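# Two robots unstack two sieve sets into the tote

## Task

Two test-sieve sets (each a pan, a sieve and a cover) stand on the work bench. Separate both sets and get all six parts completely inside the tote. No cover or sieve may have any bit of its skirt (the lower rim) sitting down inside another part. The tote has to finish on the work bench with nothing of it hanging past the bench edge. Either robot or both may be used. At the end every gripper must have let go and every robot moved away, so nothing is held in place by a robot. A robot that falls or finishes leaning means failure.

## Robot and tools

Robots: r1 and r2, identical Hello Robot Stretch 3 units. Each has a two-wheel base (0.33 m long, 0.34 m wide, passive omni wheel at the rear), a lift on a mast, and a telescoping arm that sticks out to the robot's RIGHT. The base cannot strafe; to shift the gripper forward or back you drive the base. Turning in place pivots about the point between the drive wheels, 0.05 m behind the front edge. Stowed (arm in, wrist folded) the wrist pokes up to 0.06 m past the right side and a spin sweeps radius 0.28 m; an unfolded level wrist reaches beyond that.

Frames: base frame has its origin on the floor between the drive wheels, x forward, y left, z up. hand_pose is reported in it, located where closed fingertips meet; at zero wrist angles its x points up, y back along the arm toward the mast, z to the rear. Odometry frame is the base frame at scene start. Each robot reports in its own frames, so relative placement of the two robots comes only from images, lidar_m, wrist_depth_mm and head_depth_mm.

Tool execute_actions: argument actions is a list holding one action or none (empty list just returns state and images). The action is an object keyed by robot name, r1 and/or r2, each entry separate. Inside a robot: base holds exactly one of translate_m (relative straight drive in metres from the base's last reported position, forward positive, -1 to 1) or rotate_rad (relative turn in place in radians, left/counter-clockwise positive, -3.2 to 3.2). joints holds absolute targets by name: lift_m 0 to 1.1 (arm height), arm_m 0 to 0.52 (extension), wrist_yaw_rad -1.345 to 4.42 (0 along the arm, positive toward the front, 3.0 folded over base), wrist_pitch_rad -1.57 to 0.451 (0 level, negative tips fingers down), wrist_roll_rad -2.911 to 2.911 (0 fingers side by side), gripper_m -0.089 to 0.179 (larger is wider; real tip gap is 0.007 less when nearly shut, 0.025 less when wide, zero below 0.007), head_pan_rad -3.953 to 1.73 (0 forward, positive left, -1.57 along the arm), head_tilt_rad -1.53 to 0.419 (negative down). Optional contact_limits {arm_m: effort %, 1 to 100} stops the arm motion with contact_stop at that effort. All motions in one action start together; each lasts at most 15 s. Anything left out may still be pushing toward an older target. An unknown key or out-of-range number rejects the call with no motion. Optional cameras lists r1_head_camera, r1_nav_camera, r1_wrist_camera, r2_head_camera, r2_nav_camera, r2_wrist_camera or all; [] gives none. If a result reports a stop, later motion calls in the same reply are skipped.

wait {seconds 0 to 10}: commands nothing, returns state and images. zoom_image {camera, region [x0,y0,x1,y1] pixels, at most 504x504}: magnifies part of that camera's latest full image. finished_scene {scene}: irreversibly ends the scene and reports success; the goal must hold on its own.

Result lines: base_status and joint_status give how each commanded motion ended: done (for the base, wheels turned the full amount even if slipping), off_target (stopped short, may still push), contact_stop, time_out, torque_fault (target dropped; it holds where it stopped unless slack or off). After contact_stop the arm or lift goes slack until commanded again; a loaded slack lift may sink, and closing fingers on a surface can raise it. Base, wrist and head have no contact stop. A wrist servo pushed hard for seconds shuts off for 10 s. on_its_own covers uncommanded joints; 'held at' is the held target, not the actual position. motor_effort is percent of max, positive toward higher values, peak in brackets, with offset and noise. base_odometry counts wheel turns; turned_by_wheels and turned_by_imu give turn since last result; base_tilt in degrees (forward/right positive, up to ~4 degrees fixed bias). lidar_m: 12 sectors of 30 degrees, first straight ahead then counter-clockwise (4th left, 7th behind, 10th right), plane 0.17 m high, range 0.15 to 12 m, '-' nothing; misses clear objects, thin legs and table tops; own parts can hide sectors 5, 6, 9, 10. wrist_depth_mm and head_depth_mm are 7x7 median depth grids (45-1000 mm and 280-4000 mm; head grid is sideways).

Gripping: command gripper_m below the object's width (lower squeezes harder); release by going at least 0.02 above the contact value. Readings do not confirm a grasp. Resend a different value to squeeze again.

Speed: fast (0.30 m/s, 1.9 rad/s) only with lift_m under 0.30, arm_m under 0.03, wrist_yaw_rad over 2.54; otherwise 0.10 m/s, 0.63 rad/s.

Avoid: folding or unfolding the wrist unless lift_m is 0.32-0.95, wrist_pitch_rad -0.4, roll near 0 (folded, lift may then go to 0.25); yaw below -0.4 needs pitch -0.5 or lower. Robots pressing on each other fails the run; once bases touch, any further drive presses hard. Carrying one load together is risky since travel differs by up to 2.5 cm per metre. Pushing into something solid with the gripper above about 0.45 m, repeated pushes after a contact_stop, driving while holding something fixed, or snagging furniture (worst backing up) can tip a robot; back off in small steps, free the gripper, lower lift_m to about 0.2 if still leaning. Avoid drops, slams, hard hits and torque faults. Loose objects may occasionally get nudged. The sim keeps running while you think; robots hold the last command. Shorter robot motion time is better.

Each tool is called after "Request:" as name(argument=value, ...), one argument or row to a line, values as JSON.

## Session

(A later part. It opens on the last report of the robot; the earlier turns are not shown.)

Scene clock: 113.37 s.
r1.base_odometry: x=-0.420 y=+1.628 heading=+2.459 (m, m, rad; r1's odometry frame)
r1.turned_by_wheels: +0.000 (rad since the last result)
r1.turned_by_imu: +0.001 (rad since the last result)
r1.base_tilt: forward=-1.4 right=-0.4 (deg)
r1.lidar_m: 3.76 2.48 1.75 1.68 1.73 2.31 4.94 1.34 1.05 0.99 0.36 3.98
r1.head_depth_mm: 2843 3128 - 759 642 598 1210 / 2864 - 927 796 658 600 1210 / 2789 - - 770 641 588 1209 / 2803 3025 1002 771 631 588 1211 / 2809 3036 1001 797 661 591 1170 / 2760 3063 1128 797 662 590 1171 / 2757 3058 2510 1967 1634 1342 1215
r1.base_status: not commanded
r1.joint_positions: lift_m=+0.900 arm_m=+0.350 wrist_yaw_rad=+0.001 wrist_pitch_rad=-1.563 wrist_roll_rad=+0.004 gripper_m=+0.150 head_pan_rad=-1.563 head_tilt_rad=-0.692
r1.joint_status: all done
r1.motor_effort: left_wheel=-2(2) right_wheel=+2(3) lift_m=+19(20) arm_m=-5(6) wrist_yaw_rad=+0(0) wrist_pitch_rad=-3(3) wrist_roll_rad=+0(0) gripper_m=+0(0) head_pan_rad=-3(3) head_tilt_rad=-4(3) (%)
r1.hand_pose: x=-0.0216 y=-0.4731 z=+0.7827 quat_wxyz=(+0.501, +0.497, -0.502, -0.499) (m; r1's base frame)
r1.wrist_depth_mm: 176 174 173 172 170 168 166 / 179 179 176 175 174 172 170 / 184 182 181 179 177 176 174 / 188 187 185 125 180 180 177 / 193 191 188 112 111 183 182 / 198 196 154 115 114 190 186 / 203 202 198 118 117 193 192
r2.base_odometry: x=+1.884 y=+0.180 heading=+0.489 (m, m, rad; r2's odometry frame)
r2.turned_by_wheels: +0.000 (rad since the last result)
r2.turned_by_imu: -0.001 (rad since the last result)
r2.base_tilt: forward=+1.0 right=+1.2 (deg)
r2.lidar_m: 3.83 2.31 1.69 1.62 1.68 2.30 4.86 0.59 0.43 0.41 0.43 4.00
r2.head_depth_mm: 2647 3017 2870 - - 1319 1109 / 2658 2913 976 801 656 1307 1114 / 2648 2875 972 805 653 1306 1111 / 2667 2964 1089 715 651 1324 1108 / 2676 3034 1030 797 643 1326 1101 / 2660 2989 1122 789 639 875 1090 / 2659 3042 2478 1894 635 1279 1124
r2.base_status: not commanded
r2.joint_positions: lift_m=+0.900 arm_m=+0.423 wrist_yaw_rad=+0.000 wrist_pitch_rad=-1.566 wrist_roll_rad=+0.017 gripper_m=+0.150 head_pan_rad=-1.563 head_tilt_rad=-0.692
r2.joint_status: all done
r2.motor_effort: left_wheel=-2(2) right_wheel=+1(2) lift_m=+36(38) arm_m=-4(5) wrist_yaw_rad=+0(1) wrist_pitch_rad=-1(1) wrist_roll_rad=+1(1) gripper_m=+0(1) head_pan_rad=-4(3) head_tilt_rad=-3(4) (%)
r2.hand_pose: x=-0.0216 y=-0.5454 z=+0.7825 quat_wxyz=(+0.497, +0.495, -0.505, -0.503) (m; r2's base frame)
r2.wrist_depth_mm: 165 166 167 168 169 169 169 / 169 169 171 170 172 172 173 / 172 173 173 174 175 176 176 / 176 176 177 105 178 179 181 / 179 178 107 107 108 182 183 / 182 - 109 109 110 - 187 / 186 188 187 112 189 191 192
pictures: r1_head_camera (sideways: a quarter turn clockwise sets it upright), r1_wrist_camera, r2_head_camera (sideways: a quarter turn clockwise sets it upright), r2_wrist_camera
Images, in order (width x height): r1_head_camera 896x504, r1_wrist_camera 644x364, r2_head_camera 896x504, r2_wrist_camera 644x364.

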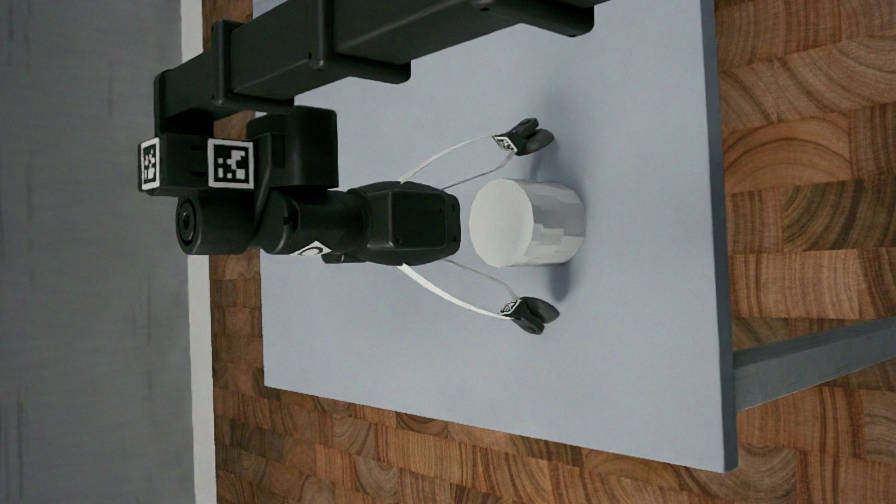

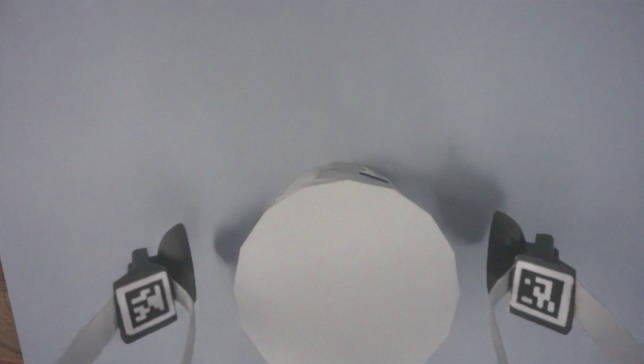

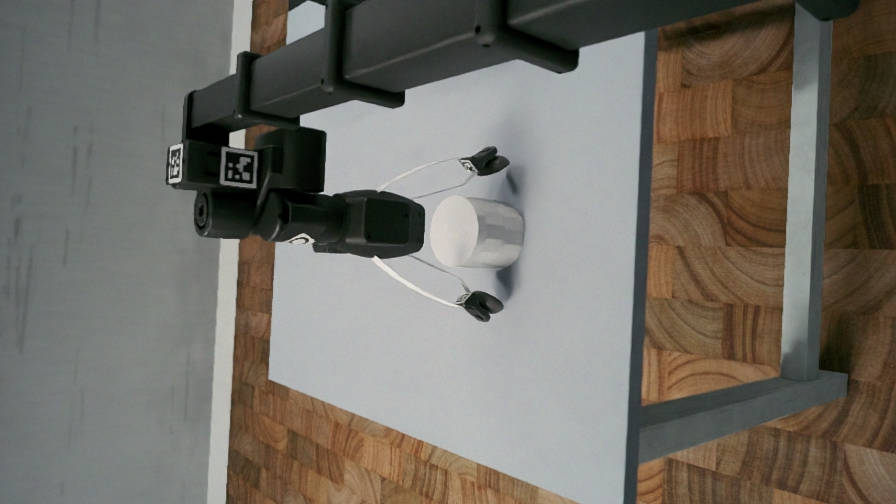

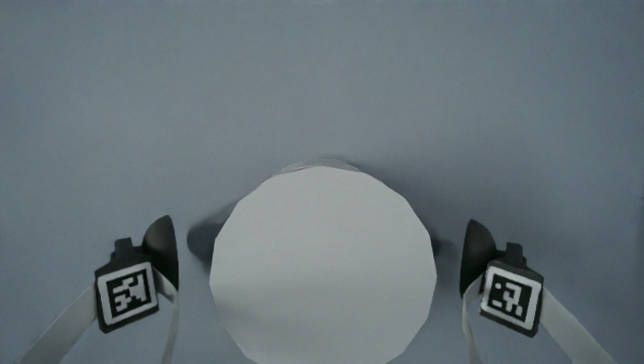

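Request:
execute_actions(
  actions=[
    {"r1":{"joints":{"lift_m":0.88,"gripper_m":0.115}},"r2":{"joints":{"lift_m":0.884,"gripper_m":0.115}}},
  ],
  cameras=[],
)

Request:
execute_actions(
  actions=[
    {"r1":{"joints":{"gripper_m":0.06}},"r2":{"joints":{"gripper_m":0.06}}},
  ],
  cameras=[],
)

Request:
execute_actions(
  actions=[
    {"r1":{"joints":{"lift_m":1.05,"head_pan_rad":-2.0}},"r2":{"joints":{"lift_m":1.05,"head_pan_rad":-2.0}}},
  ],
  cameras=["r1_wrist_camera","r2_wrist_camera","r1_head_camera","r2_head_camera"],
)

Scene clock: 123.37 s.
r1.base_odometry: x=-0.420 y=+1.628 heading=+2.459 (m, m, rad; r1's odometry frame)
r1.turned_by_wheels: +0.000 (rad since the last result)
r1.turned_by_imu: +0.001 (rad since the last result)
r1.base_tilt: forward=-1.5 right=-0.5 (deg)
r1.lidar_m: 3.77 2.48 1.75 1.68 1.73 2.31 4.97 1.33 1.04 1.00 0.36 3.96
r1.head_depth_mm: 2837 3131 - - 650 600 1212 / 2815 3040 927 794 659 600 1205 / 2841 - - 772 641 589 1214 / 2814 3060 997 770 631 589 1208 / 2801 3026 1001 795 644 590 1170 / 2782 3036 1128 797 659 591 1174 / 2821 3038 2494 1985 1638 1341 1216
r1.base_status: not commanded
r1.joint_positions: lift_m=+0.890 arm_m=+0.350 wrist_yaw_rad=+0.001 wrist_pitch_rad=-1.567 wrist_roll_rad=+0.004 gripper_m=+0.115 head_pan_rad=-1.563 head_tilt_rad=-0.692
r1.joint_status: lift_m contact_stop (moved -0.010 of -0.020); the others done
r1.on_its_own: lift_m is slack since a contact_stop, until your next command for it (your +0.880 is given up)
r1.motor_effort: left_wheel=-2(3) right_wheel=+2(5) lift_m=+27(27) arm_m=-6(5) wrist_yaw_rad=+0(0) wrist_pitch_rad=-1(3) wrist_roll_rad=+0(0) gripper_m=-8(97) head_pan_rad=-3(3) head_tilt_rad=-3(4) (%)
r1.hand_pose: x=-0.0216 y=-0.4722 z=+0.7726 quat_wxyz=(+0.500, +0.498, -0.501, -0.500) (m; r1's base frame)
r1.wrist_depth_mm: 166 165 164 162 161 160 158 / 170 169 168 166 164 163 161 / 174 173 172 170 168 166 165 / 178 177 175 122 170 170 169 / 184 181 178 102 102 174 173 / 188 187 106 105 104 - 176 / 193 191 187 108 106 183 181
r2.base_odometry: x=+1.884 y=+0.180 heading=+0.489 (m, m, rad; r2's odometry frame)
r2.turned_by_wheels: +0.000 (rad since the last result)
r2.turned_by_imu: -0.001 (rad since the last result)
r2.base_tilt: forward=+1.0 right=+1.1 (deg)
r2.lidar_m: 3.85 2.31 1.69 1.62 1.68 2.29 4.86 0.59 0.43 0.41 0.43 4.01
r2.head_depth_mm: 2641 3007 2871 - - 1324 1107 / 2675 2897 980 794 658 1318 1113 / 2664 2889 972 807 650 1302 1107 / 2697 2993 1090 699 647 1322 1101 / 2705 3020 1033 804 643 1317 1092 / 2642 3025 1123 789 640 874 1100 / 2694 2962 2471 1898 637 1283 1129
r2.base_status: not commanded
r2.joint_positions: lift_m=+0.896 arm_m=+0.423 wrist_yaw_rad=+0.000 wrist_pitch_rad=-1.568 wrist_roll_rad=+0.017 gripper_m=+0.115 head_pan_rad=-1.563 head_tilt_rad=-0.692
r2.joint_status: lift_m contact_stop (moved -0.005 of -0.016); the others done
r2.on_its_own: lift_m is slack since a contact_stop, until your next command for it (your +0.884 is given up)
r2.motor_effort: left_wheel=-1(2) right_wheel=+1(2) lift_m=+39(39) arm_m=-4(4) wrist_yaw_rad=+0(0) wrist_pitch_rad=-1(1) wrist_roll_rad=+0(0) gripper_m=-6(86) head_pan_rad=-3(3) head_tilt_rad=-4(3) (%)
r2.hand_pose: x=-0.0216 y=-0.5448 z=+0.7779 quat_wxyz=(+0.496, +0.495, -0.504, -0.504) (m; r2's base frame)
r2.wrist_depth_mm: 163 162 163 164 165 165 166 / 165 166 167 167 167 167 170 / 169 169 169 170 171 171 173 / 172 171 172 101 174 175 176 / 175 175 103 103 104 177 180 / 178 - 105 105 106 182 182 / 182 183 108 107 108 187 187
pictures: none
No camera images: the call's "cameras" was empty. Leave "cameras" out to get every camera's image.

not run: a stop came earlier in this reply.

not run: a stop came earlier in this reply.

Request:
execute_actions(
  actions=[
    {"r1":{"joints":{"lift_m":0.898}},"r2":{"joints":{"lift_m":0.904}}},
  ],
  cameras=[],
)

Request:
execute_actions(
  actions=[
    {"r1":{"joints":{"gripper_m":0.06}},"r2":{"joints":{"gripper_m":0.06}}},
  ],
  cameras=[],
)

Request:
execute_actions(
  actions=[
    {"r1":{"joints":{"lift_m":1.05,"head_pan_rad":-2.0}},"r2":{"joints":{"lift_m":1.05,"head_pan_rad":-2.0}}},
  ],
  cameras=["r1_wrist_camera","r2_wrist_camera","r1_head_camera","r2_head_camera"],
)

Scene clock: 132.70 s.
r1.base_odometry: x=-0.420 y=+1.628 heading=+2.459 (m, m, rad; r1's odometry frame)
r1.turned_by_wheels: +0.000 (rad since the last result)
r1.turned_by_imu: +0.001 (rad since the last result)
r1.base_tilt: forward=-1.4 right=-0.4 (deg)
r1.lidar_m: 3.78 2.48 1.74 1.68 1.73 2.30 4.97 1.34 1.04 0.99 0.36 3.96
r1.head_depth_mm: 2856 3118 - 749 642 600 1208 / 2817 3020 922 792 658 601 1203 / 2794 - - 771 637 587 1210 / 2818 3082 997 772 630 589 1212 / 2776 3068 999 797 656 589 1170 / 2756 3034 1129 799 663 590 1174 / 2756 3073 2476 1978 1632 1337 1219
r1.base_status: not commanded
r1.joint_positions: lift_m=+0.898 arm_m=+0.350 wrist_yaw_rad=+0.001 wrist_pitch_rad=-1.566 wrist_roll_rad=+0.004 gripper_m=+0.115 head_pan_rad=-1.563 head_tilt_rad=-0.692
r1.joint_status: all done
r1.motor_effort: left_wheel=-1(1) right_wheel=+1(2) lift_m=+35(38) arm_m=-6(5) wrist_yaw_rad=+0(0) wrist_pitch_rad=-2(2) wrist_roll_rad=+0(0) gripper_m=-3(8) head_pan_rad=-3(3) head_tilt_rad=-3(3) (%)
r1.hand_pose: x=-0.0216 y=-0.4724 z=+0.7800 quat_wxyz=(+0.500, +0.498, -0.502, -0.500) (m; r1's base frame)
r1.wrist_depth_mm: 173 172 170 169 167 165 164 / 177 176 173 172 171 169 167 / 181 179 177 177 175 173 171 / 185 183 182 120 178 177 175 / 191 188 146 106 108 181 179 / 195 194 108 109 110 - 184 / 201 198 112 112 113 190 187
r2.base_odometry: x=+1.884 y=+0.180 heading=+0.489 (m, m, rad; r2's odometry frame)
r2.turned_by_wheels: +0.000 (rad since the last result)
r2.turned_by_imu: -0.001 (rad since the last result)
r2.base_tilt: forward=+0.9 right=+1.1 (deg)
r2.lidar_m: 3.84 2.31 1.68 1.62 1.69 2.30 4.86 0.59 0.43 0.41 0.43 4.00
r2.head_depth_mm: 2650 3006 2882 - 626 1314 1110 / 2656 2914 998 812 659 1316 1110 / 2672 2871 971 808 654 1305 1110 / 2624 2985 1088 689 649 1322 1104 / 2703 3029 1032 793 644 1329 1102 / 2652 3021 1123 788 642 871 1094 / 2716 2989 2467 1890 639 1278 1128
r2.base_status: not commanded
r2.joint_positions: lift_m=+0.904 arm_m=+0.423 wrist_yaw_rad=+0.000 wrist_pitch_rad=-1.568 wrist_roll_rad=+0.017 gripper_m=+0.115 head_pan_rad=-1.563 head_tilt_rad=-0.692
r2.joint_status: all done
r2.motor_effort: left_wheel=-1(1) right_wheel=+1(1) lift_m=+46(48) arm_m=-4(3) wrist_yaw_rad=+0(0) wrist_pitch_rad=-1(0) wrist_roll_rad=+1(0) gripper_m=+0(4) head_pan_rad=-4(3) head_tilt_rad=-4(4) (%)
r2.hand_pose: x=-0.0216 y=-0.5448 z=+0.7863 quat_wxyz=(+0.496, +0.495, -0.504, -0.504) (m; r2's base frame)
r2.wrist_depth_mm: 168 169 170 170 172 172 173 / 172 172 173 173 174 175 176 / 176 177 177 178 179 179 179 / 179 180 180 109 181 183 184 / 182 183 111 111 112 186 188 / 185 185 112 113 114 190 192 / 190 192 191 116 193 195 196
pictures: none
No camera images: the call's "cameras" was empty. Leave "cameras" out to get every camera's image.

Scene clock: 133.73 s.
r1.base_odometry: x=-0.420 y=+1.628 heading=+2.460 (m, m, rad; r1's odometry frame)
r1.turned_by_wheels: +0.000 (rad since the last result)
r1.turned_by_imu: +0.000 (rad since the last result)
r1.base_tilt: forward=-1.5 right=-0.3 (deg)
r1.lidar_m: 3.78 2.48 1.74 1.68 1.73 2.30 4.94 1.34 1.04 0.99 0.36 3.96
r1.head_depth_mm: 2859 3124 - 748 641 601 1205 / 2844 3057 926 793 657 599 1207 / 2814 - - 771 637 588 1216 / 2799 3029 1001 772 630 590 1213 / 2790 3023 1003 796 661 589 1171 / 2787 3048 1133 799 661 590 1169 / 2781 3098 2496 1974 1641 1333 1215
r1.base_status: not commanded
r1.joint_positions: lift_m=+0.898 arm_m=+0.350 wrist_yaw_rad=+0.001 wrist_pitch_rad=-1.566 wrist_roll_rad=+0.004 gripper_m=+0.061 head_pan_rad=-1.563 head_tilt_rad=-0.692
r1.joint_status: all done
r1.motor_effort: left_wheel=-1(1) right_wheel=+1(1) lift_m=+36(35) arm_m=-6(6) wrist_yaw_rad=+0(0) wrist_pitch_rad=-2(2) wrist_roll_rad=+0(0) gripper_m=-28(100) head_pan_rad=-3(3) head_tilt_rad=-4(3) (%)
r1.hand_pose: x=-0.0216 y=-0.4724 z=+0.7800 quat_wxyz=(+0.500, +0.498, -0.502, -0.500) (m; r1's base frame)
r1.wrist_depth_mm: 173 171 170 168 167 165 164 / 176 176 174 171 171 169 167 / 181 179 178 176 175 173 171 / 186 184 182 120 178 176 175 / 190 189 184 106 108 180 179 / 195 193 108 109 110 - 184 / 201 199 112 112 113 190 188
r2.base_odometry: x=+1.884 y=+0.180 heading=+0.489 (m, m, rad; r2's odometry frame)
r2.turned_by_wheels: +0.000 (rad since the last result)
r2.turned_by_imu: +0.000 (rad since the last result)
r2.base_tilt: forward=+1.0 right=+1.1 (deg)
r2.lidar_m: 3.83 2.31 1.68 1.62 1.68 2.30 4.87 0.59 0.43 0.41 0.43 3.99
r2.head_depth_mm: 2628 2983 2867 - 625 1323 1101 / 2667 2898 998 815 657 1318 1122 / 2660 2928 968 809 652 1307 1112 / 2647 2972 1078 692 649 1321 1102 / 2642 3035 1036 793 645 1329 1103 / 2667 3013 1118 787 641 878 1093 / 2689 2974 2468 1904 637 1271 1135
r2.base_status: not commanded
r2.joint_positions: lift_m=+0.904 arm_m=+0.423 wrist_yaw_rad=+0.000 wrist_pitch_rad=-1.568 wrist_roll_rad=+0.017 gripper_m=+0.061 head_pan_rad=-1.563 head_tilt_rad=-0.692
r2.joint_status: all done
r2.motor_effort: left_wheel=-1(1) right_wheel=+1(1) lift_m=+46(46) arm_m=-3(3) wrist_yaw_rad=+0(0) wrist_pitch_rad=+0(1) wrist_roll_rad=+0(1) gripper_m=-20(92) head_pan_rad=-3(3) head_tilt_rad=-4(3) (%)
r2.hand_pose: x=-0.0216 y=-0.5448 z=+0.7863 quat_wxyz=(+0.496, +0.495, -0.504, -0.504) (m; r2's base frame)
r2.wrist_depth_mm: 169 169 170 171 171 172 173 / 173 172 173 174 175 176 177 / 176 176 177 178 179 180 180 / 179 179 180 109 181 183 184 / 182 183 111 111 112 186 187 / 186 186 113 113 114 191 191 / 190 192 190 116 193 195 196
pictures: none
No camera images: the call's "cameras" was empty. Leave "cameras" out to get every camera's image.

Scene clock: 135.93 s.
r1.base_odometry: x=-0.420 y=+1.628 heading=+2.460 (m, m, rad; r1's odometry frame)
r1.turned_by_wheels: +0.000 (rad since the last result)
r1.turned_by_imu: +0.000 (rad since the last result)
r1.base_tilt: forward=-1.3 right=-0.4 (deg)
r1.lidar_m: 3.77 2.48 1.74 1.68 1.73 2.31 4.96 1.34 1.05 0.99 0.36 3.96
r1.head_depth_mm: - - - 793 709 1396 1208 / - - 878 793 676 1389 1216 / - 1089 929 792 658 1364 1213 / - 3198 999 794 661 1332 1215 / - 3182 1003 796 660 602 1218 / 2943 3098 1002 774 648 578 1218 / 2773 3040 985 754 628 565 1198
r1.base_status: not commanded
r1.joint_positions: lift_m=+1.050 arm_m=+0.350 wrist_yaw_rad=+0.001 wrist_pitch_rad=-1.566 wrist_roll_rad=+0.004 gripper_m=+0.068 head_pan_rad=-1.993 head_tilt_rad=-0.692
r1.joint_status: all done
r1.on_its_own: gripper_m is held at +0.067, not at your +0.060, by its stall guard, which is not easing now
r1.motor_effort: left_wheel=-1(1) right_wheel=+1(1) lift_m=+36(37) arm_m=-6(5) wrist_yaw_rad=+0(0) wrist_pitch_rad=-2(2) wrist_roll_rad=+0(0) gripper_m=-25(28) head_pan_rad=-3(26) head_tilt_rad=-3(3) (%)
r1.hand_pose: x=-0.0216 y=-0.4724 z=+0.9320 quat_wxyz=(+0.500, +0.498, -0.502, -0.500) (m; r1's base frame)
r1.wrist_depth_mm: - 320 318 313 310 308 304 / - 329 324 323 316 315 312 / - 336 330 329 324 321 319 / - - 340 270 332 329 325 / - - 347 107 108 334 335 / - - 108 109 110 - 342 / - - 111 111 112 - -
r2.base_odometry: x=+1.884 y=+0.180 heading=+0.489 (m, m, rad; r2's odometry frame)
r2.turned_by_wheels: +0.000 (rad since the last result)
r2.turned_by_imu: +0.000 (rad since the last result)
r2.base_tilt: forward=+1.0 right=+1.1 (deg)
r2.lidar_m: 3.84 2.31 1.69 1.62 1.68 2.29 4.86 0.59 0.43 0.41 0.43 4.03
r2.head_depth_mm: 3216 - - 790 1570 1298 1164 / - - 1013 789 1490 1294 1157 / - - 1040 809 710 1338 1148 / - 3184 994 800 684 1333 1123 / - 3144 1032 792 644 1326 1102 / 2745 3020 1025 788 639 1286 1097 / - 2952 981 779 637 1248 1133
r2.base_status: not commanded
r2.joint_positions: lift_m=+1.050 arm_m=+0.423 wrist_yaw_rad=+0.000 wrist_pitch_rad=-1.568 wrist_roll_rad=+0.017 gripper_m=+0.064 head_pan_rad=-1.993 head_tilt_rad=-0.692
r2.joint_status: all done
r2.motor_effort: left_wheel=-1(1) right_wheel=+1(1) lift_m=+47(49) arm_m=-3(3) wrist_yaw_rad=+0(0) wrist_pitch_rad=-1(0) wrist_roll_rad=+1(1) gripper_m=-19(20) head_pan_rad=-4(29) head_tilt_rad=-4(4) (%)
r2.hand_pose: x=-0.0216 y=-0.5448 z=+0.9322 quat_wxyz=(+0.496, +0.495, -0.504, -0.504) (m; r2's base frame)
r2.wrist_depth_mm: 309 307 308 308 310 313 316 / - 313 309 312 313 317 319 / - 318 318 321 322 324 323 / - 324 325 291 331 333 334 / - 330 130 128 136 337 336 / - 336 115 116 117 345 345 / - 346 108 106 111 353 355
pictures: r1_head_camera (sideways: a quarter turn clockwise sets it upright), r1_wrist_camera, r2_head_camera (sideways: a quarter turn clockwise sets it upright), r2_wrist_camera
Images, in order (width x height): r1_head_camera 896x504, r1_wrist_camera 644x364, r2_head_camera 896x504, r2_wrist_camera 644x364.

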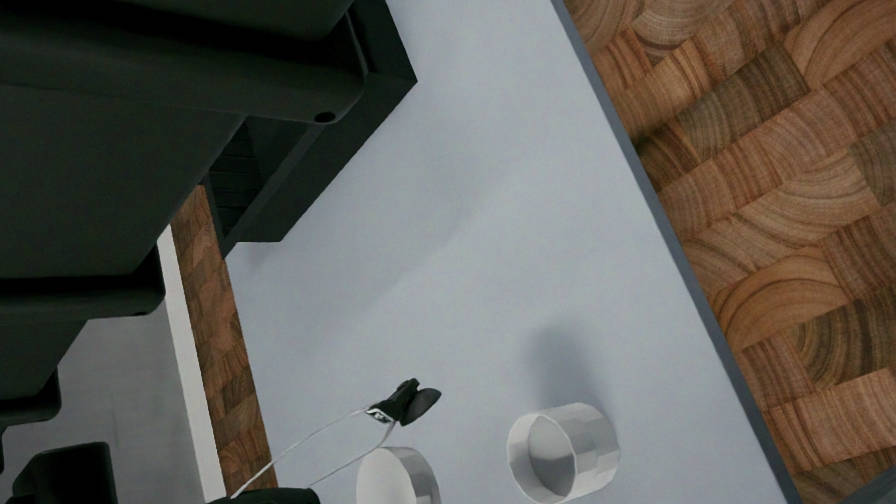

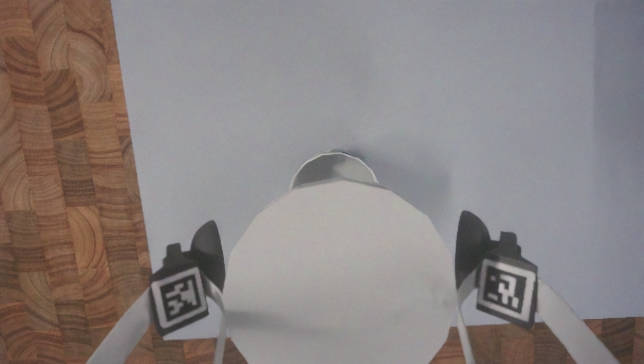

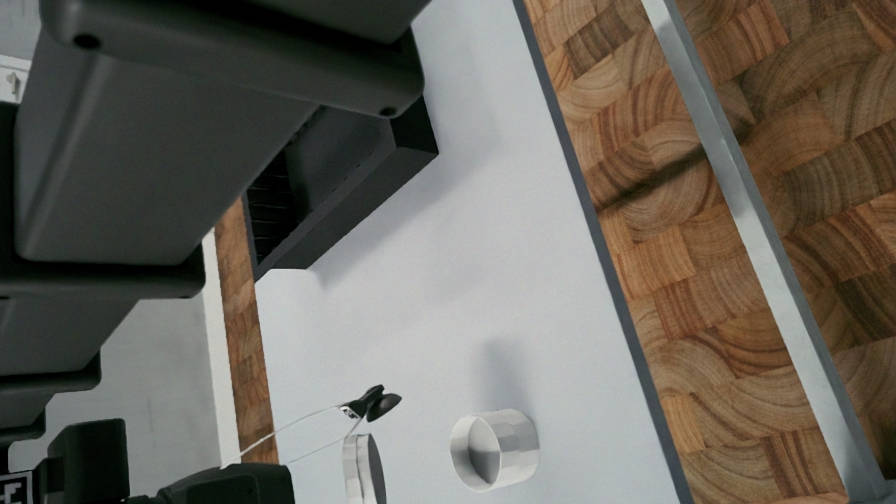

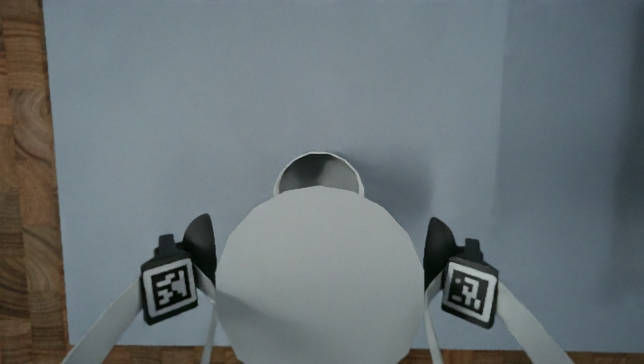

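Request:
execute_actions(
  actions=[
    {"r1":{"base":{"rotate_rad":0.18}},"r2":{"base":{"rotate_rad":0.21}}},
  ],
  cameras=[],
)

Request:
execute_actions(
  actions=[
    {"r1":{"base":{"translate_m":-0.52}},"r2":{"base":{"translate_m":-0.435}}},
  ],
  cameras=[],
)

Request:
execute_actions(
  actions=[
    {"r1":{"base":{"rotate_rad":-0.105},"joints":{"head_pan_rad":-1.57,"head_tilt_rad":-0.8}},"r2":{"base":{"rotate_rad":-0.21},"joints":{"head_pan_rad":-1.57,"head_tilt_rad":-0.8}}},
  ],
  cameras=["r1_wrist_camera","r2_wrist_camera","r1_head_camera","r2_head_camera"],
)

Scene clock: 167.37 s.
r1.base_odometry: x=-0.420 y=+1.628 heading=+2.639 (m, m, rad; r1's odometry frame)
r1.turned_by_wheels: +0.180 (rad since the last result)
r1.turned_by_imu: +0.177 (rad since the last result)
r1.base_tilt: forward=-1.4 right=-0.3 (deg)
r1.lidar_m: 3.76 2.07 1.70 1.68 1.84 2.81 1.33 1.25 1.01 0.36 3.35 3.79
r1.head_depth_mm: - - - 791 658 1385 1209 / - - 960 791 657 1365 1207 / - 3031 997 795 659 1311 1213 / - 3183 998 795 660 603 1205 / - 3094 998 795 645 588 1217 / 2833 3010 1002 775 646 576 1218 / 2720 2966 985 754 661 566 713
r1.base_status: done
r1.joint_positions: lift_m=+1.050 arm_m=+0.350 wrist_yaw_rad=+0.001 wrist_pitch_rad=-1.566 wrist_roll_rad=+0.004 gripper_m=+0.068 head_pan_rad=-1.993 head_tilt_rad=-0.692
r1.joint_status: not commanded
r1.on_its_own: gripper_m is held at +0.067, not at your +0.060, by its stall guard, which is not easing now
r1.motor_effort: left_wheel=-3(8) right_wheel=+3(9) lift_m=+35(35) arm_m=-6(5) wrist_yaw_rad=+0(0) wrist_pitch_rad=-2(2) wrist_roll_rad=+0(0) gripper_m=-25(25) head_pan_rad=-3(3) head_tilt_rad=-4(4) (%)
r1.hand_pose: x=-0.0216 y=-0.4724 z=+0.9320 quat_wxyz=(+0.500, +0.498, -0.502, -0.500) (m; r1's base frame)
r1.wrist_depth_mm: - - 319 314 311 307 305 / - - 326 321 318 315 312 / - - 333 329 326 322 319 / - - 341 329 298 329 324 / - - 345 108 109 338 334 / - - 109 109 110 - 342 / - - 111 111 112 355 349
r2.base_odometry: x=+1.884 y=+0.180 heading=+0.699 (m, m, rad; r2's odometry frame)
r2.turned_by_wheels: +0.210 (rad since the last result)
r2.turned_by_imu: +0.210 (rad since the last result)
r2.base_tilt: forward=+1.0 right=+1.2 (deg)
r2.lidar_m: 3.62 1.95 1.63 1.62 1.83 2.98 0.93 0.50 0.42 0.41 0.45 3.85
r2.head_depth_mm: 2758 - - 771 702 1358 1162 / - - 975 799 677 1344 1133 / - - 1050 808 674 1348 1132 / - 3149 1044 800 651 1333 1102 / - 3016 1033 771 645 1328 1099 / 2701 2955 1027 785 640 1287 1088 / - 2872 969 783 637 1229 1035
r2.base_status: done
r2.joint_positions: lift_m=+1.050 arm_m=+0.423 wrist_yaw_rad=+0.000 wrist_pitch_rad=-1.568 wrist_roll_rad=+0.017 gripper_m=+0.064 head_pan_rad=-1.993 head_tilt_rad=-0.692
r2.joint_status: not commanded
r2.motor_effort: left_wheel=-2(7) right_wheel=+1(6) lift_m=+47(47) arm_m=-3(3) wrist_yaw_rad=-1(0) wrist_pitch_rad=-1(1) wrist_roll_rad=+0(0) gripper_m=-19(19) head_pan_rad=-3(3) head_tilt_rad=-4(4) (%)
r2.hand_pose: x=-0.0216 y=-0.5448 z=+0.9322 quat_wxyz=(+0.496, +0.495, -0.504, -0.504) (m; r2's base frame)
r2.wrist_depth_mm: - - 305 310 308 315 314 / - - 312 311 316 320 318 / - - 318 319 322 323 326 / - - 326 326 321 329 333 / - - 130 129 136 338 340 / - - 115 116 117 347 348 / - - 109 106 111 352 357
pictures: none
No camera images: the call's "cameras" was empty. Leave "cameras" out to get every camera's image.

Scene clock: 173.53 s.
r1.base_odometry: x=+0.035 y=+1.378 heading=+2.639 (m, m, rad; r1's odometry frame)
r1.turned_by_wheels: +0.000 (rad since the last result)
r1.turned_by_imu: +0.001 (rad since the last result)
r1.base_tilt: forward=-1.5 right=-0.4 (deg)
r1.lidar_m: 4.28 2.17 1.77 1.76 1.91 2.93 0.82 0.84 0.93 0.92 1.01 0.67
r1.head_depth_mm: - - - 792 656 586 1213 / - - 961 791 660 564 1206 / - 2919 997 710 658 563 1187 / - 772 896 768 643 566 1168 / - 3010 922 792 630 564 1149 / 2790 2985 901 773 618 564 512 / 1891 2916 871 664 638 565 502
r1.base_status: done
r1.joint_positions: lift_m=+1.050 arm_m=+0.350 wrist_yaw_rad=+0.001 wrist_pitch_rad=-1.566 wrist_roll_rad=+0.004 gripper_m=+0.068 head_pan_rad=-1.993 head_tilt_rad=-0.692
r1.joint_status: not commanded
r1.on_its_own: gripper_m is held at +0.067, not at your +0.060, by its stall guard, which is not easing now
r1.motor_effort: left_wheel=-2(7) right_wheel=+3(6) lift_m=+35(35) arm_m=-6(4) wrist_yaw_rad=+0(0) wrist_pitch_rad=-2(2) wrist_roll_rad=+0(0) gripper_m=-25(24) head_pan_rad=-3(3) head_tilt_rad=-3(4) (%)
r1.hand_pose: x=-0.0216 y=-0.4724 z=+0.9320 quat_wxyz=(+0.500, +0.498, -0.502, -0.500) (m; r1's base frame)
r1.wrist_depth_mm: 322 318 317 313 309 306 302 / 329 326 324 321 316 312 306 / 338 336 332 324 322 319 315 / 345 343 341 241 326 327 313 / 355 352 343 107 108 334 296 / 366 361 109 109 110 - 252 / 376 371 111 111 112 354 350
r2.base_odometry: x=+1.551 y=-0.100 heading=+0.699 (m, m, rad; r2's odometry frame)
r2.turned_by_wheels: +0.000 (rad since the last result)
r2.turned_by_imu: +0.000 (rad since the last result)
r2.base_tilt: forward=+1.0 right=+1.2 (deg)
r2.lidar_m: 3.80 2.05 1.72 1.71 1.93 3.14 0.73 0.39 0.33 0.33 0.37 0.60
r2.head_depth_mm: 2696 - - 791 660 1270 1118 / - - 1011 804 654 1259 1115 / - - 1052 722 653 586 1112 / - 1930 932 795 650 572 1111 / - 2911 925 790 629 567 1145 / 2624 2829 934 736 625 552 1137 / - 2814 978 782 638 537 1130
r2.base_status: done
r2.joint_positions: lift_m=+1.050 arm_m=+0.423 wrist_yaw_rad=+0.000 wrist_pitch_rad=-1.568 wrist_roll_rad=+0.017 gripper_m=+0.064 head_pan_rad=-1.993 head_tilt_rad=-0.692
r2.joint_status: not commanded
r2.motor_effort: left_wheel=-2(7) right_wheel=+1(2) lift_m=+47(47) arm_m=-3(3) wrist_yaw_rad=+0(0) wrist_pitch_rad=+0(1) wrist_roll_rad=+1(1) gripper_m=-19(19) head_pan_rad=-3(3) head_tilt_rad=-4(4) (%)
r2.hand_pose: x=-0.0216 y=-0.5448 z=+0.9322 quat_wxyz=(+0.496, +0.495, -0.504, -0.504) (m; r2's base frame)
r2.wrist_depth_mm: 302 306 309 308 307 306 310 / 309 313 311 316 315 316 317 / 316 318 319 319 319 323 323 / 322 325 328 325 326 327 328 / 331 332 130 128 135 336 330 / 335 338 115 116 118 343 321 / 343 344 109 106 111 258 288
pictures: none
No camera images: the call's "cameras" was empty. Leave "cameras" out to get every camera's image.

Scene clock: 174.87 s.
r1.base_odometry: x=+0.035 y=+1.378 heading=+2.534 (m, m, rad; r1's odometry frame)
r1.turned_by_wheels: -0.105 (rad since the last result)
r1.turned_by_imu: -0.103 (rad since the last result)
r1.base_tilt: forward=-1.4 right=-0.4 (deg)
r1.lidar_m: 4.29 2.37 1.80 1.76 1.85 2.59 4.45 0.82 0.95 0.92 0.97 0.67
r1.head_depth_mm: 2681 996 754 653 609 553 1169 / 2681 859 851 652 609 553 1164 / 2747 871 806 652 611 553 1173 / - 865 530 649 612 554 1173 / 2829 2709 859 697 611 555 1173 / 2791 2679 857 715 611 555 1176 / 2813 2706 861 714 613 555 1176
r1.base_status: done
r1.joint_positions: lift_m=+1.050 arm_m=+0.350 wrist_yaw_rad=+0.001 wrist_pitch_rad=-1.566 wrist_roll_rad=+0.004 gripper_m=+0.068 head_pan_rad=-1.577 head_tilt_rad=-0.790
r1.joint_status: all done
r1.on_its_own: gripper_m is held at +0.067, not at your +0.060, by its stall guard, which is not easing now
r1.motor_effort: left_wheel=+2(8) right_wheel=-3(9) lift_m=+35(36) arm_m=-5(5) wrist_yaw_rad=+0(0) wrist_pitch_rad=-2(2) wrist_roll_rad=+0(0) gripper_m=-25(24) head_pan_rad=+3(28) head_tilt_rad=-4(14) (%)
r1.hand_pose: x=-0.0216 y=-0.4724 z=+0.9320 quat_wxyz=(+0.500, +0.498, -0.502, -0.500) (m; r1's base frame)
r1.wrist_depth_mm: 321 321 315 311 309 304 243 / 330 327 324 316 312 313 246 / 337 334 331 324 322 320 246 / 347 345 338 243 331 327 246 / 354 351 344 107 109 309 248 / 365 358 109 109 110 - 342 / 373 372 111 111 112 352 349
r2.base_odometry: x=+1.551 y=-0.100 heading=+0.489 (m, m, rad; r2's odometry frame)
r2.turned_by_wheels: -0.210 (rad since the last result)
r2.turned_by_imu: -0.212 (rad since the last result)
r2.base_tilt: forward=+1.0 right=+1.2 (deg)
r2.lidar_m: 4.26 2.43 1.78 1.71 1.78 2.42 4.45 0.47 0.34 0.33 0.34 0.46
r2.head_depth_mm: 2589 2852 910 678 612 1242 1093 / 694 2670 841 670 608 1227 1084 / - 2664 836 666 605 1253 1080 / 2635 2720 802 661 603 1251 1077 / 2678 2825 877 693 598 1246 1075 / 2661 2854 869 707 594 1230 1086 / 2660 2752 862 701 589 1228 1084
r2.base_status: done
r2.joint_positions: lift_m=+1.050 arm_m=+0.423 wrist_yaw_rad=+0.000 wrist_pitch_rad=-1.568 wrist_roll_rad=+0.017 gripper_m=+0.064 head_pan_rad=-1.577 head_tilt_rad=-0.790
r2.joint_status: all done
r2.motor_effort: left_wheel=+2(5) right_wheel=-2(6) lift_m=+47(47) arm_m=-3(4) wrist_yaw_rad=+0(1) wrist_pitch_rad=-1(1) wrist_roll_rad=+1(1) gripper_m=-18(19) head_pan_rad=+3(27) head_tilt_rad=-5(16) (%)
r2.hand_pose: x=-0.0216 y=-0.5448 z=+0.9322 quat_wxyz=(+0.496, +0.495, -0.504, -0.504) (m; r2's base frame)
r2.wrist_depth_mm: 304 307 304 309 306 304 242 / 313 315 311 309 313 307 317 / 313 317 314 314 320 305 322 / 321 323 314 320 325 304 330 / 328 332 130 128 135 298 335 / 338 337 115 116 118 268 345 / 342 342 109 106 111 351 351
pictures: r1_head_camera (sideways: a quarter turn clockwise sets it upright), r1_wrist_camera, r2_head_camera (sideways: a quarter turn clockwise sets it upright), r2_wrist_camera
Images, in order (width x height): r1_head_camera 896x504, r1_wrist_camera 644x364, r2_head_camera 896x504, r2_wrist_camera 644x364.

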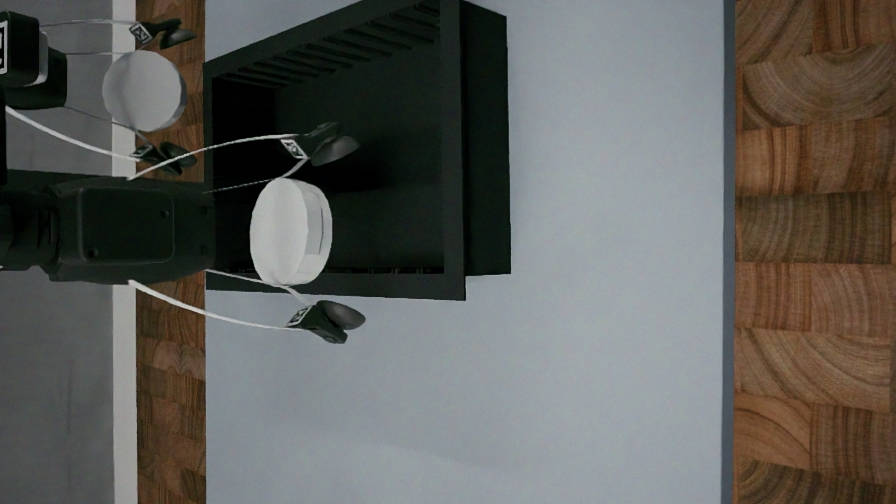

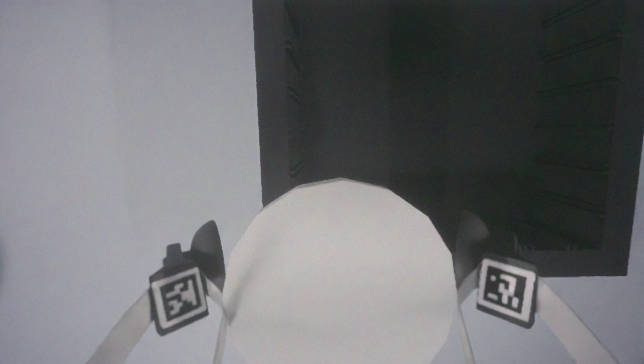

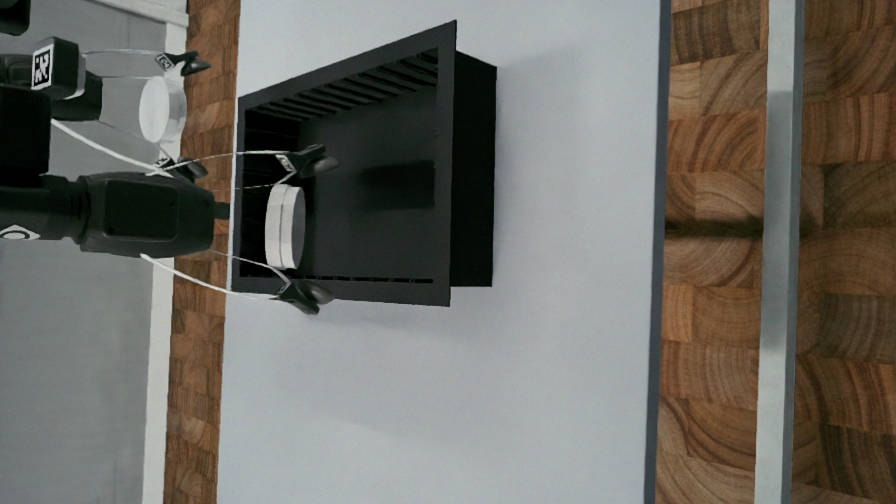

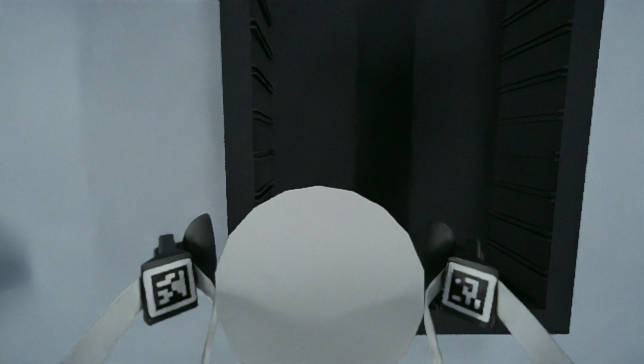

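Request:
execute_actions(
  actions=[
    {"r1":{"base":{"translate_m":-0.02},"joints":{"wrist_roll_rad":1.57,"arm_m":0.40}},"r2":{"base":{"translate_m":-0.01},"joints":{"wrist_roll_rad":1.57,"arm_m":0.515}}},
  ],
  cameras=["r1_wrist_camera","r2_wrist_camera","r1_head_camera","r2_head_camera"],
)

Scene clock: 205.00 s.
r1.base_odometry: x=+0.052 y=+1.367 heading=+2.534 (m, m, rad; r1's odometry frame)
r1.turned_by_wheels: +0.000 (rad since the last result)
r1.turned_by_imu: +0.001 (rad since the last result)
r1.base_tilt: forward=-1.4 right=-0.6 (deg)
r1.lidar_m: 4.30 2.38 1.81 1.76 1.84 2.59 4.43 0.80 0.95 0.92 0.97 0.69
r1.head_depth_mm: 2797 2664 785 635 609 552 1166 / 540 640 805 653 608 552 1169 / 924 1414 826 652 610 554 1175 / - 2683 806 649 611 554 1171 / 2815 2662 808 680 611 554 1174 / 2822 2658 856 715 610 555 1178 / 2824 2677 859 716 614 555 1177
r1.base_status: done
r1.joint_positions: lift_m=+1.050 arm_m=+0.400 wrist_yaw_rad=+0.001 wrist_pitch_rad=-1.566 wrist_roll_rad=+1.566 gripper_m=+0.068 head_pan_rad=-1.577 head_tilt_rad=-0.790
r1.joint_status: all done
r1.on_its_own: gripper_m is held at +0.067, not at your +0.060, by its stall guard, which is not easing now
r1.motor_effort: left_wheel=+2(4) right_wheel=-3(11) lift_m=+35(35) arm_m=+5(5) wrist_yaw_rad=+0(0) wrist_pitch_rad=-2(2) wrist_roll_rad=+2(4) gripper_m=-25(25) head_pan_rad=+3(3) head_tilt_rad=-4(4) (%)
r1.hand_pose: x=-0.0216 y=-0.5215 z=+0.9320 quat_wxyz=(+0.002, +0.002, -0.709, -0.706) (m; r1's base frame)
r1.wrist_depth_mm: 121 143 308 310 308 304 301 / 140 325 323 318 312 310 309 / 331 334 328 325 318 320 317 / 344 340 337 327 292 329 325 / 332 346 341 107 109 334 335 / 270 269 109 109 110 - 344 / 376 373 111 111 112 355 -
r2.base_odometry: x=+1.542 y=-0.104 heading=+0.489 (m, m, rad; r2's odometry frame)
r2.turned_by_wheels: +0.000 (rad since the last result)
r2.turned_by_imu: -0.001 (rad since the last result)
r2.base_tilt: forward=+1.0 right=+1.2 (deg)
r2.lidar_m: 4.27 2.43 1.77 1.70 1.78 2.42 4.43 0.46 0.34 0.33 0.34 0.46
r2.head_depth_mm: 2643 2857 907 692 611 1236 1090 / 613 1049 825 671 607 1236 1085 / 623 2784 890 667 605 1251 1086 / 2633 2875 872 662 601 1245 1080 / 2624 2831 848 678 597 1237 1072 / 2637 2796 871 708 593 1236 1079 / 2690 2738 862 702 591 1224 1082
r2.base_status: done
r2.joint_positions: lift_m=+1.050 arm_m=+0.515 wrist_yaw_rad=+0.000 wrist_pitch_rad=-1.567 wrist_roll_rad=+1.563 gripper_m=+0.064 head_pan_rad=-1.577 head_tilt_rad=-0.790
r2.joint_status: all done
r2.motor_effort: left_wheel=+2(3) right_wheel=-2(5) lift_m=+47(47) arm_m=+5(6) wrist_yaw_rad=+0(0) wrist_pitch_rad=-1(0) wrist_roll_rad=+5(5) gripper_m=-19(19) head_pan_rad=+3(3) head_tilt_rad=-4(5) (%)
r2.hand_pose: x=-0.0215 y=-0.6363 z=+0.9322 quat_wxyz=(+0.003, +0.003, -0.708, -0.706) (m; r2's base frame)
r2.wrist_depth_mm: 255 290 296 304 302 272 304 / 243 309 309 310 309 290 309 / 246 314 318 318 315 288 321 / 248 323 324 322 325 284 324 / 252 326 130 129 135 277 335 / 250 263 115 116 118 252 340 / 353 352 109 106 111 352 351
pictures: r1_head_camera (sideways: a quarter turn clockwise sets it upright), r1_wrist_camera, r2_head_camera (sideways: a quarter turn clockwise sets it upright), r2_wrist_camera
Images, in order (width x height): r1_head_camera 896x504, r1_wrist_camera 644x364, r2_head_camera 896x504, r2_wrist_camera 644x364.

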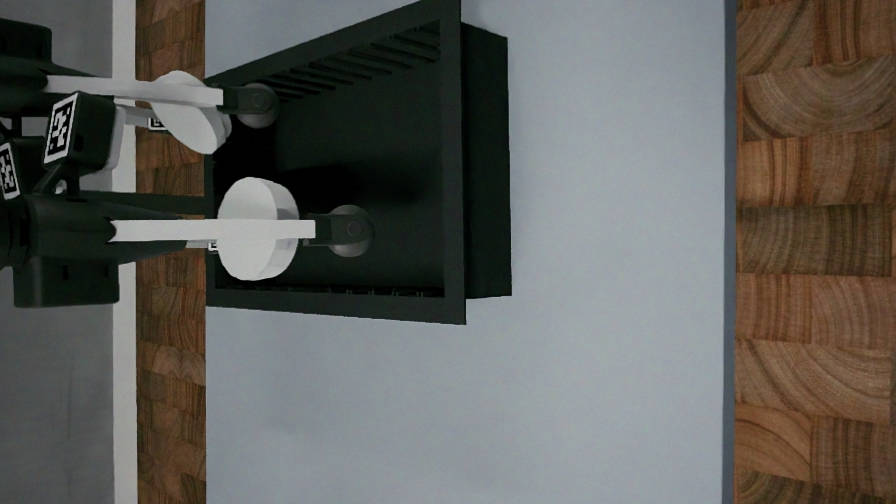

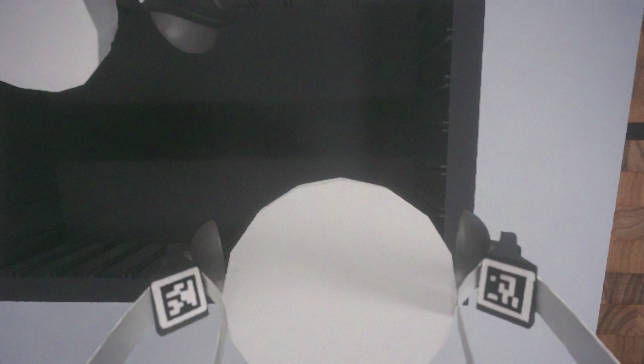

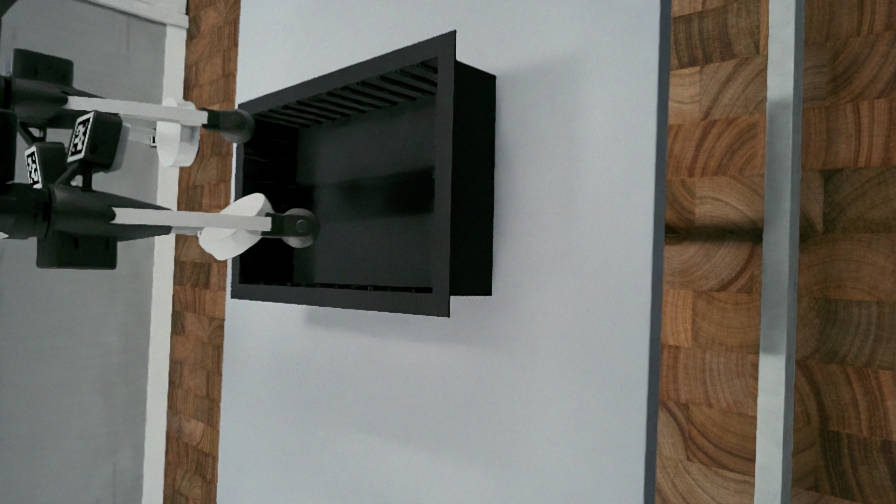

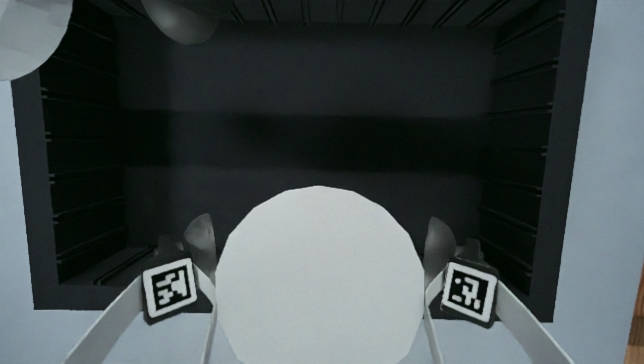

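Request:
execute_actions(
  actions=[
    {"r1":{"joints":{"lift_m":0.885}},"r2":{"joints":{"lift_m":0.89}}},
  ],
  cameras=["r1_head_camera","r2_head_camera"],
)

Request:
execute_actions(
  actions=[
    {"r1":{"joints":{"gripper_m":0.13}},"r2":{"joints":{"gripper_m":0.13}}},
  ],
  cameras=[],
)

Request:
execute_actions(
  actions=[
    {"r1":{"joints":{"lift_m":1.0}},"r2":{"joints":{"lift_m":1.0}}},
  ],
  cameras=["r1_wrist_camera","r2_wrist_camera","r1_head_camera"],
)

Scene clock: 217.87 s.
r1.base_odometry: x=+0.052 y=+1.367 heading=+2.534 (m, m, rad; r1's odometry frame)
r1.turned_by_wheels: +0.000 (rad since the last result)
r1.turned_by_imu: -0.002 (rad since the last result)
r1.base_tilt: forward=-1.4 right=-0.4 (deg)
r1.lidar_m: 4.29 2.37 1.81 1.76 1.84 2.59 4.42 0.80 0.95 0.92 0.97 0.69
r1.head_depth_mm: - 993 772 638 609 551 1166 / 556 636 778 657 609 552 1170 / - 890 825 656 609 553 1167 / - - 848 635 609 552 1173 / 2835 2665 810 681 609 552 1173 / 2810 2672 857 712 610 554 1173 / 2832 2665 857 713 612 555 1176
r1.base_status: not commanded
r1.joint_positions: lift_m=+0.966 arm_m=+0.400 wrist_yaw_rad=+0.000 wrist_pitch_rad=-1.566 wrist_roll_rad=+1.570 gripper_m=+0.067 head_pan_rad=-1.576 head_tilt_rad=-0.793
r1.joint_status: lift_m contact_stop (moved -0.084 of -0.165)
r1.on_its_own: gripper_m is held at +0.067, not at your +0.060, by its stall guard, which is not easing now; lift_m is slack since a contact_stop, until your next command for it (your +0.885 is given up)
r1.motor_effort: left_wheel=+0(7) right_wheel=+0(19) lift_m=+27(33) arm_m=+2(11) wrist_yaw_rad=+1(2) wrist_pitch_rad=-2(8) wrist_roll_rad=+0(3) gripper_m=+0(30) head_pan_rad=+3(3) head_tilt_rad=-3(4) (%)
r1.hand_pose: x=-0.0215 y=-0.5216 z=+0.8480 quat_wxyz=(+0.000, +0.000, -0.708, -0.706) (m; r1's base frame)
r1.wrist_depth_mm: 168 168 198 230 227 150 223 / 212 192 238 236 232 151 231 / 250 246 244 241 229 152 235 / 255 252 250 246 232 156 241 / 262 259 257 254 238 166 248 / 257 254 - 249 240 165 253 / 189 189 180 186 183 174 260
r2.base_odometry: x=+1.542 y=-0.104 heading=+0.489 (m, m, rad; r2's odometry frame)
r2.turned_by_wheels: +0.000 (rad since the last result)
r2.turned_by_imu: -0.001 (rad since the last result)
r2.base_tilt: forward=+1.0 right=+1.2 (deg)
r2.lidar_m: 4.28 2.43 1.77 1.71 1.77 2.43 4.42 0.46 0.34 0.33 0.34 0.46
r2.head_depth_mm: 2619 2882 - - 597 1236 1088 / 592 - 812 672 607 1234 1083 / 626 - 858 665 603 1247 1084 / 2619 2877 845 661 602 1245 1074 / 2651 2809 847 673 598 1238 1076 / 2678 2793 873 706 594 1233 1092 / 2659 2717 858 703 590 1228 1082
r2.base_status: not commanded
r2.joint_positions: lift_m=+0.900 arm_m=+0.515 wrist_yaw_rad=+0.000 wrist_pitch_rad=-1.575 wrist_roll_rad=+1.563 gripper_m=+0.064 head_pan_rad=-1.577 head_tilt_rad=-0.790
r2.joint_status: lift_m contact_stop (moved -0.150 of -0.160)
r2.on_its_own: lift_m is slack since a contact_stop, until your next command for it (your +0.890 is given up)
r2.motor_effort: left_wheel=+1(3) right_wheel=-1(3) lift_m=+41(44) arm_m=+3(4) wrist_yaw_rad=+1(0) wrist_pitch_rad=+2(6) wrist_roll_rad=+5(5) gripper_m=-19(19) head_pan_rad=+2(3) head_tilt_rad=-5(5) (%)
r2.hand_pose: x=-0.0215 y=-0.6342 z=+0.7825 quat_wxyz=(+0.003, +0.003, -0.705, -0.709) (m; r2's base frame)
r2.wrist_depth_mm: 161 163 163 163 164 165 164 / 155 167 167 167 167 168 169 / 158 170 170 170 170 172 171 / 173 175 175 173 175 175 175 / 178 178 130 129 156 179 177 / 182 181 115 116 117 183 182 / 185 183 109 106 111 187 183
pictures: r1_head_camera (sideways: a quarter turn clockwise sets it upright), r2_head_camera (sideways: a quarter turn clockwise sets it upright)
Images, in order (width x height): r1_head_camera 896x504, r2_head_camera 896x504.

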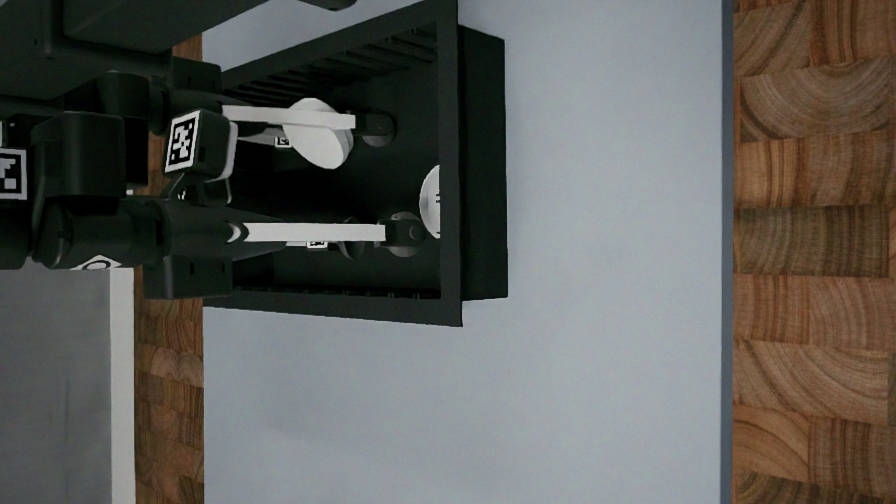

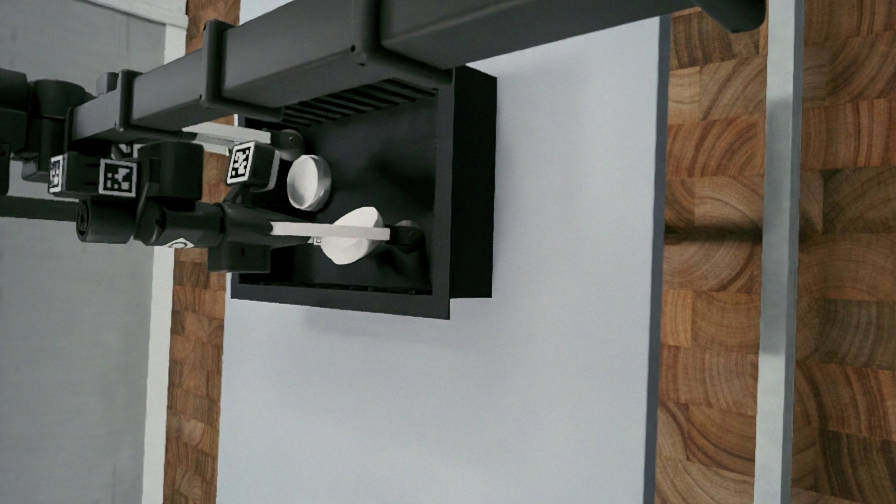

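not run: a stop came earlier in this reply.

not run: a stop came earlier in this reply.


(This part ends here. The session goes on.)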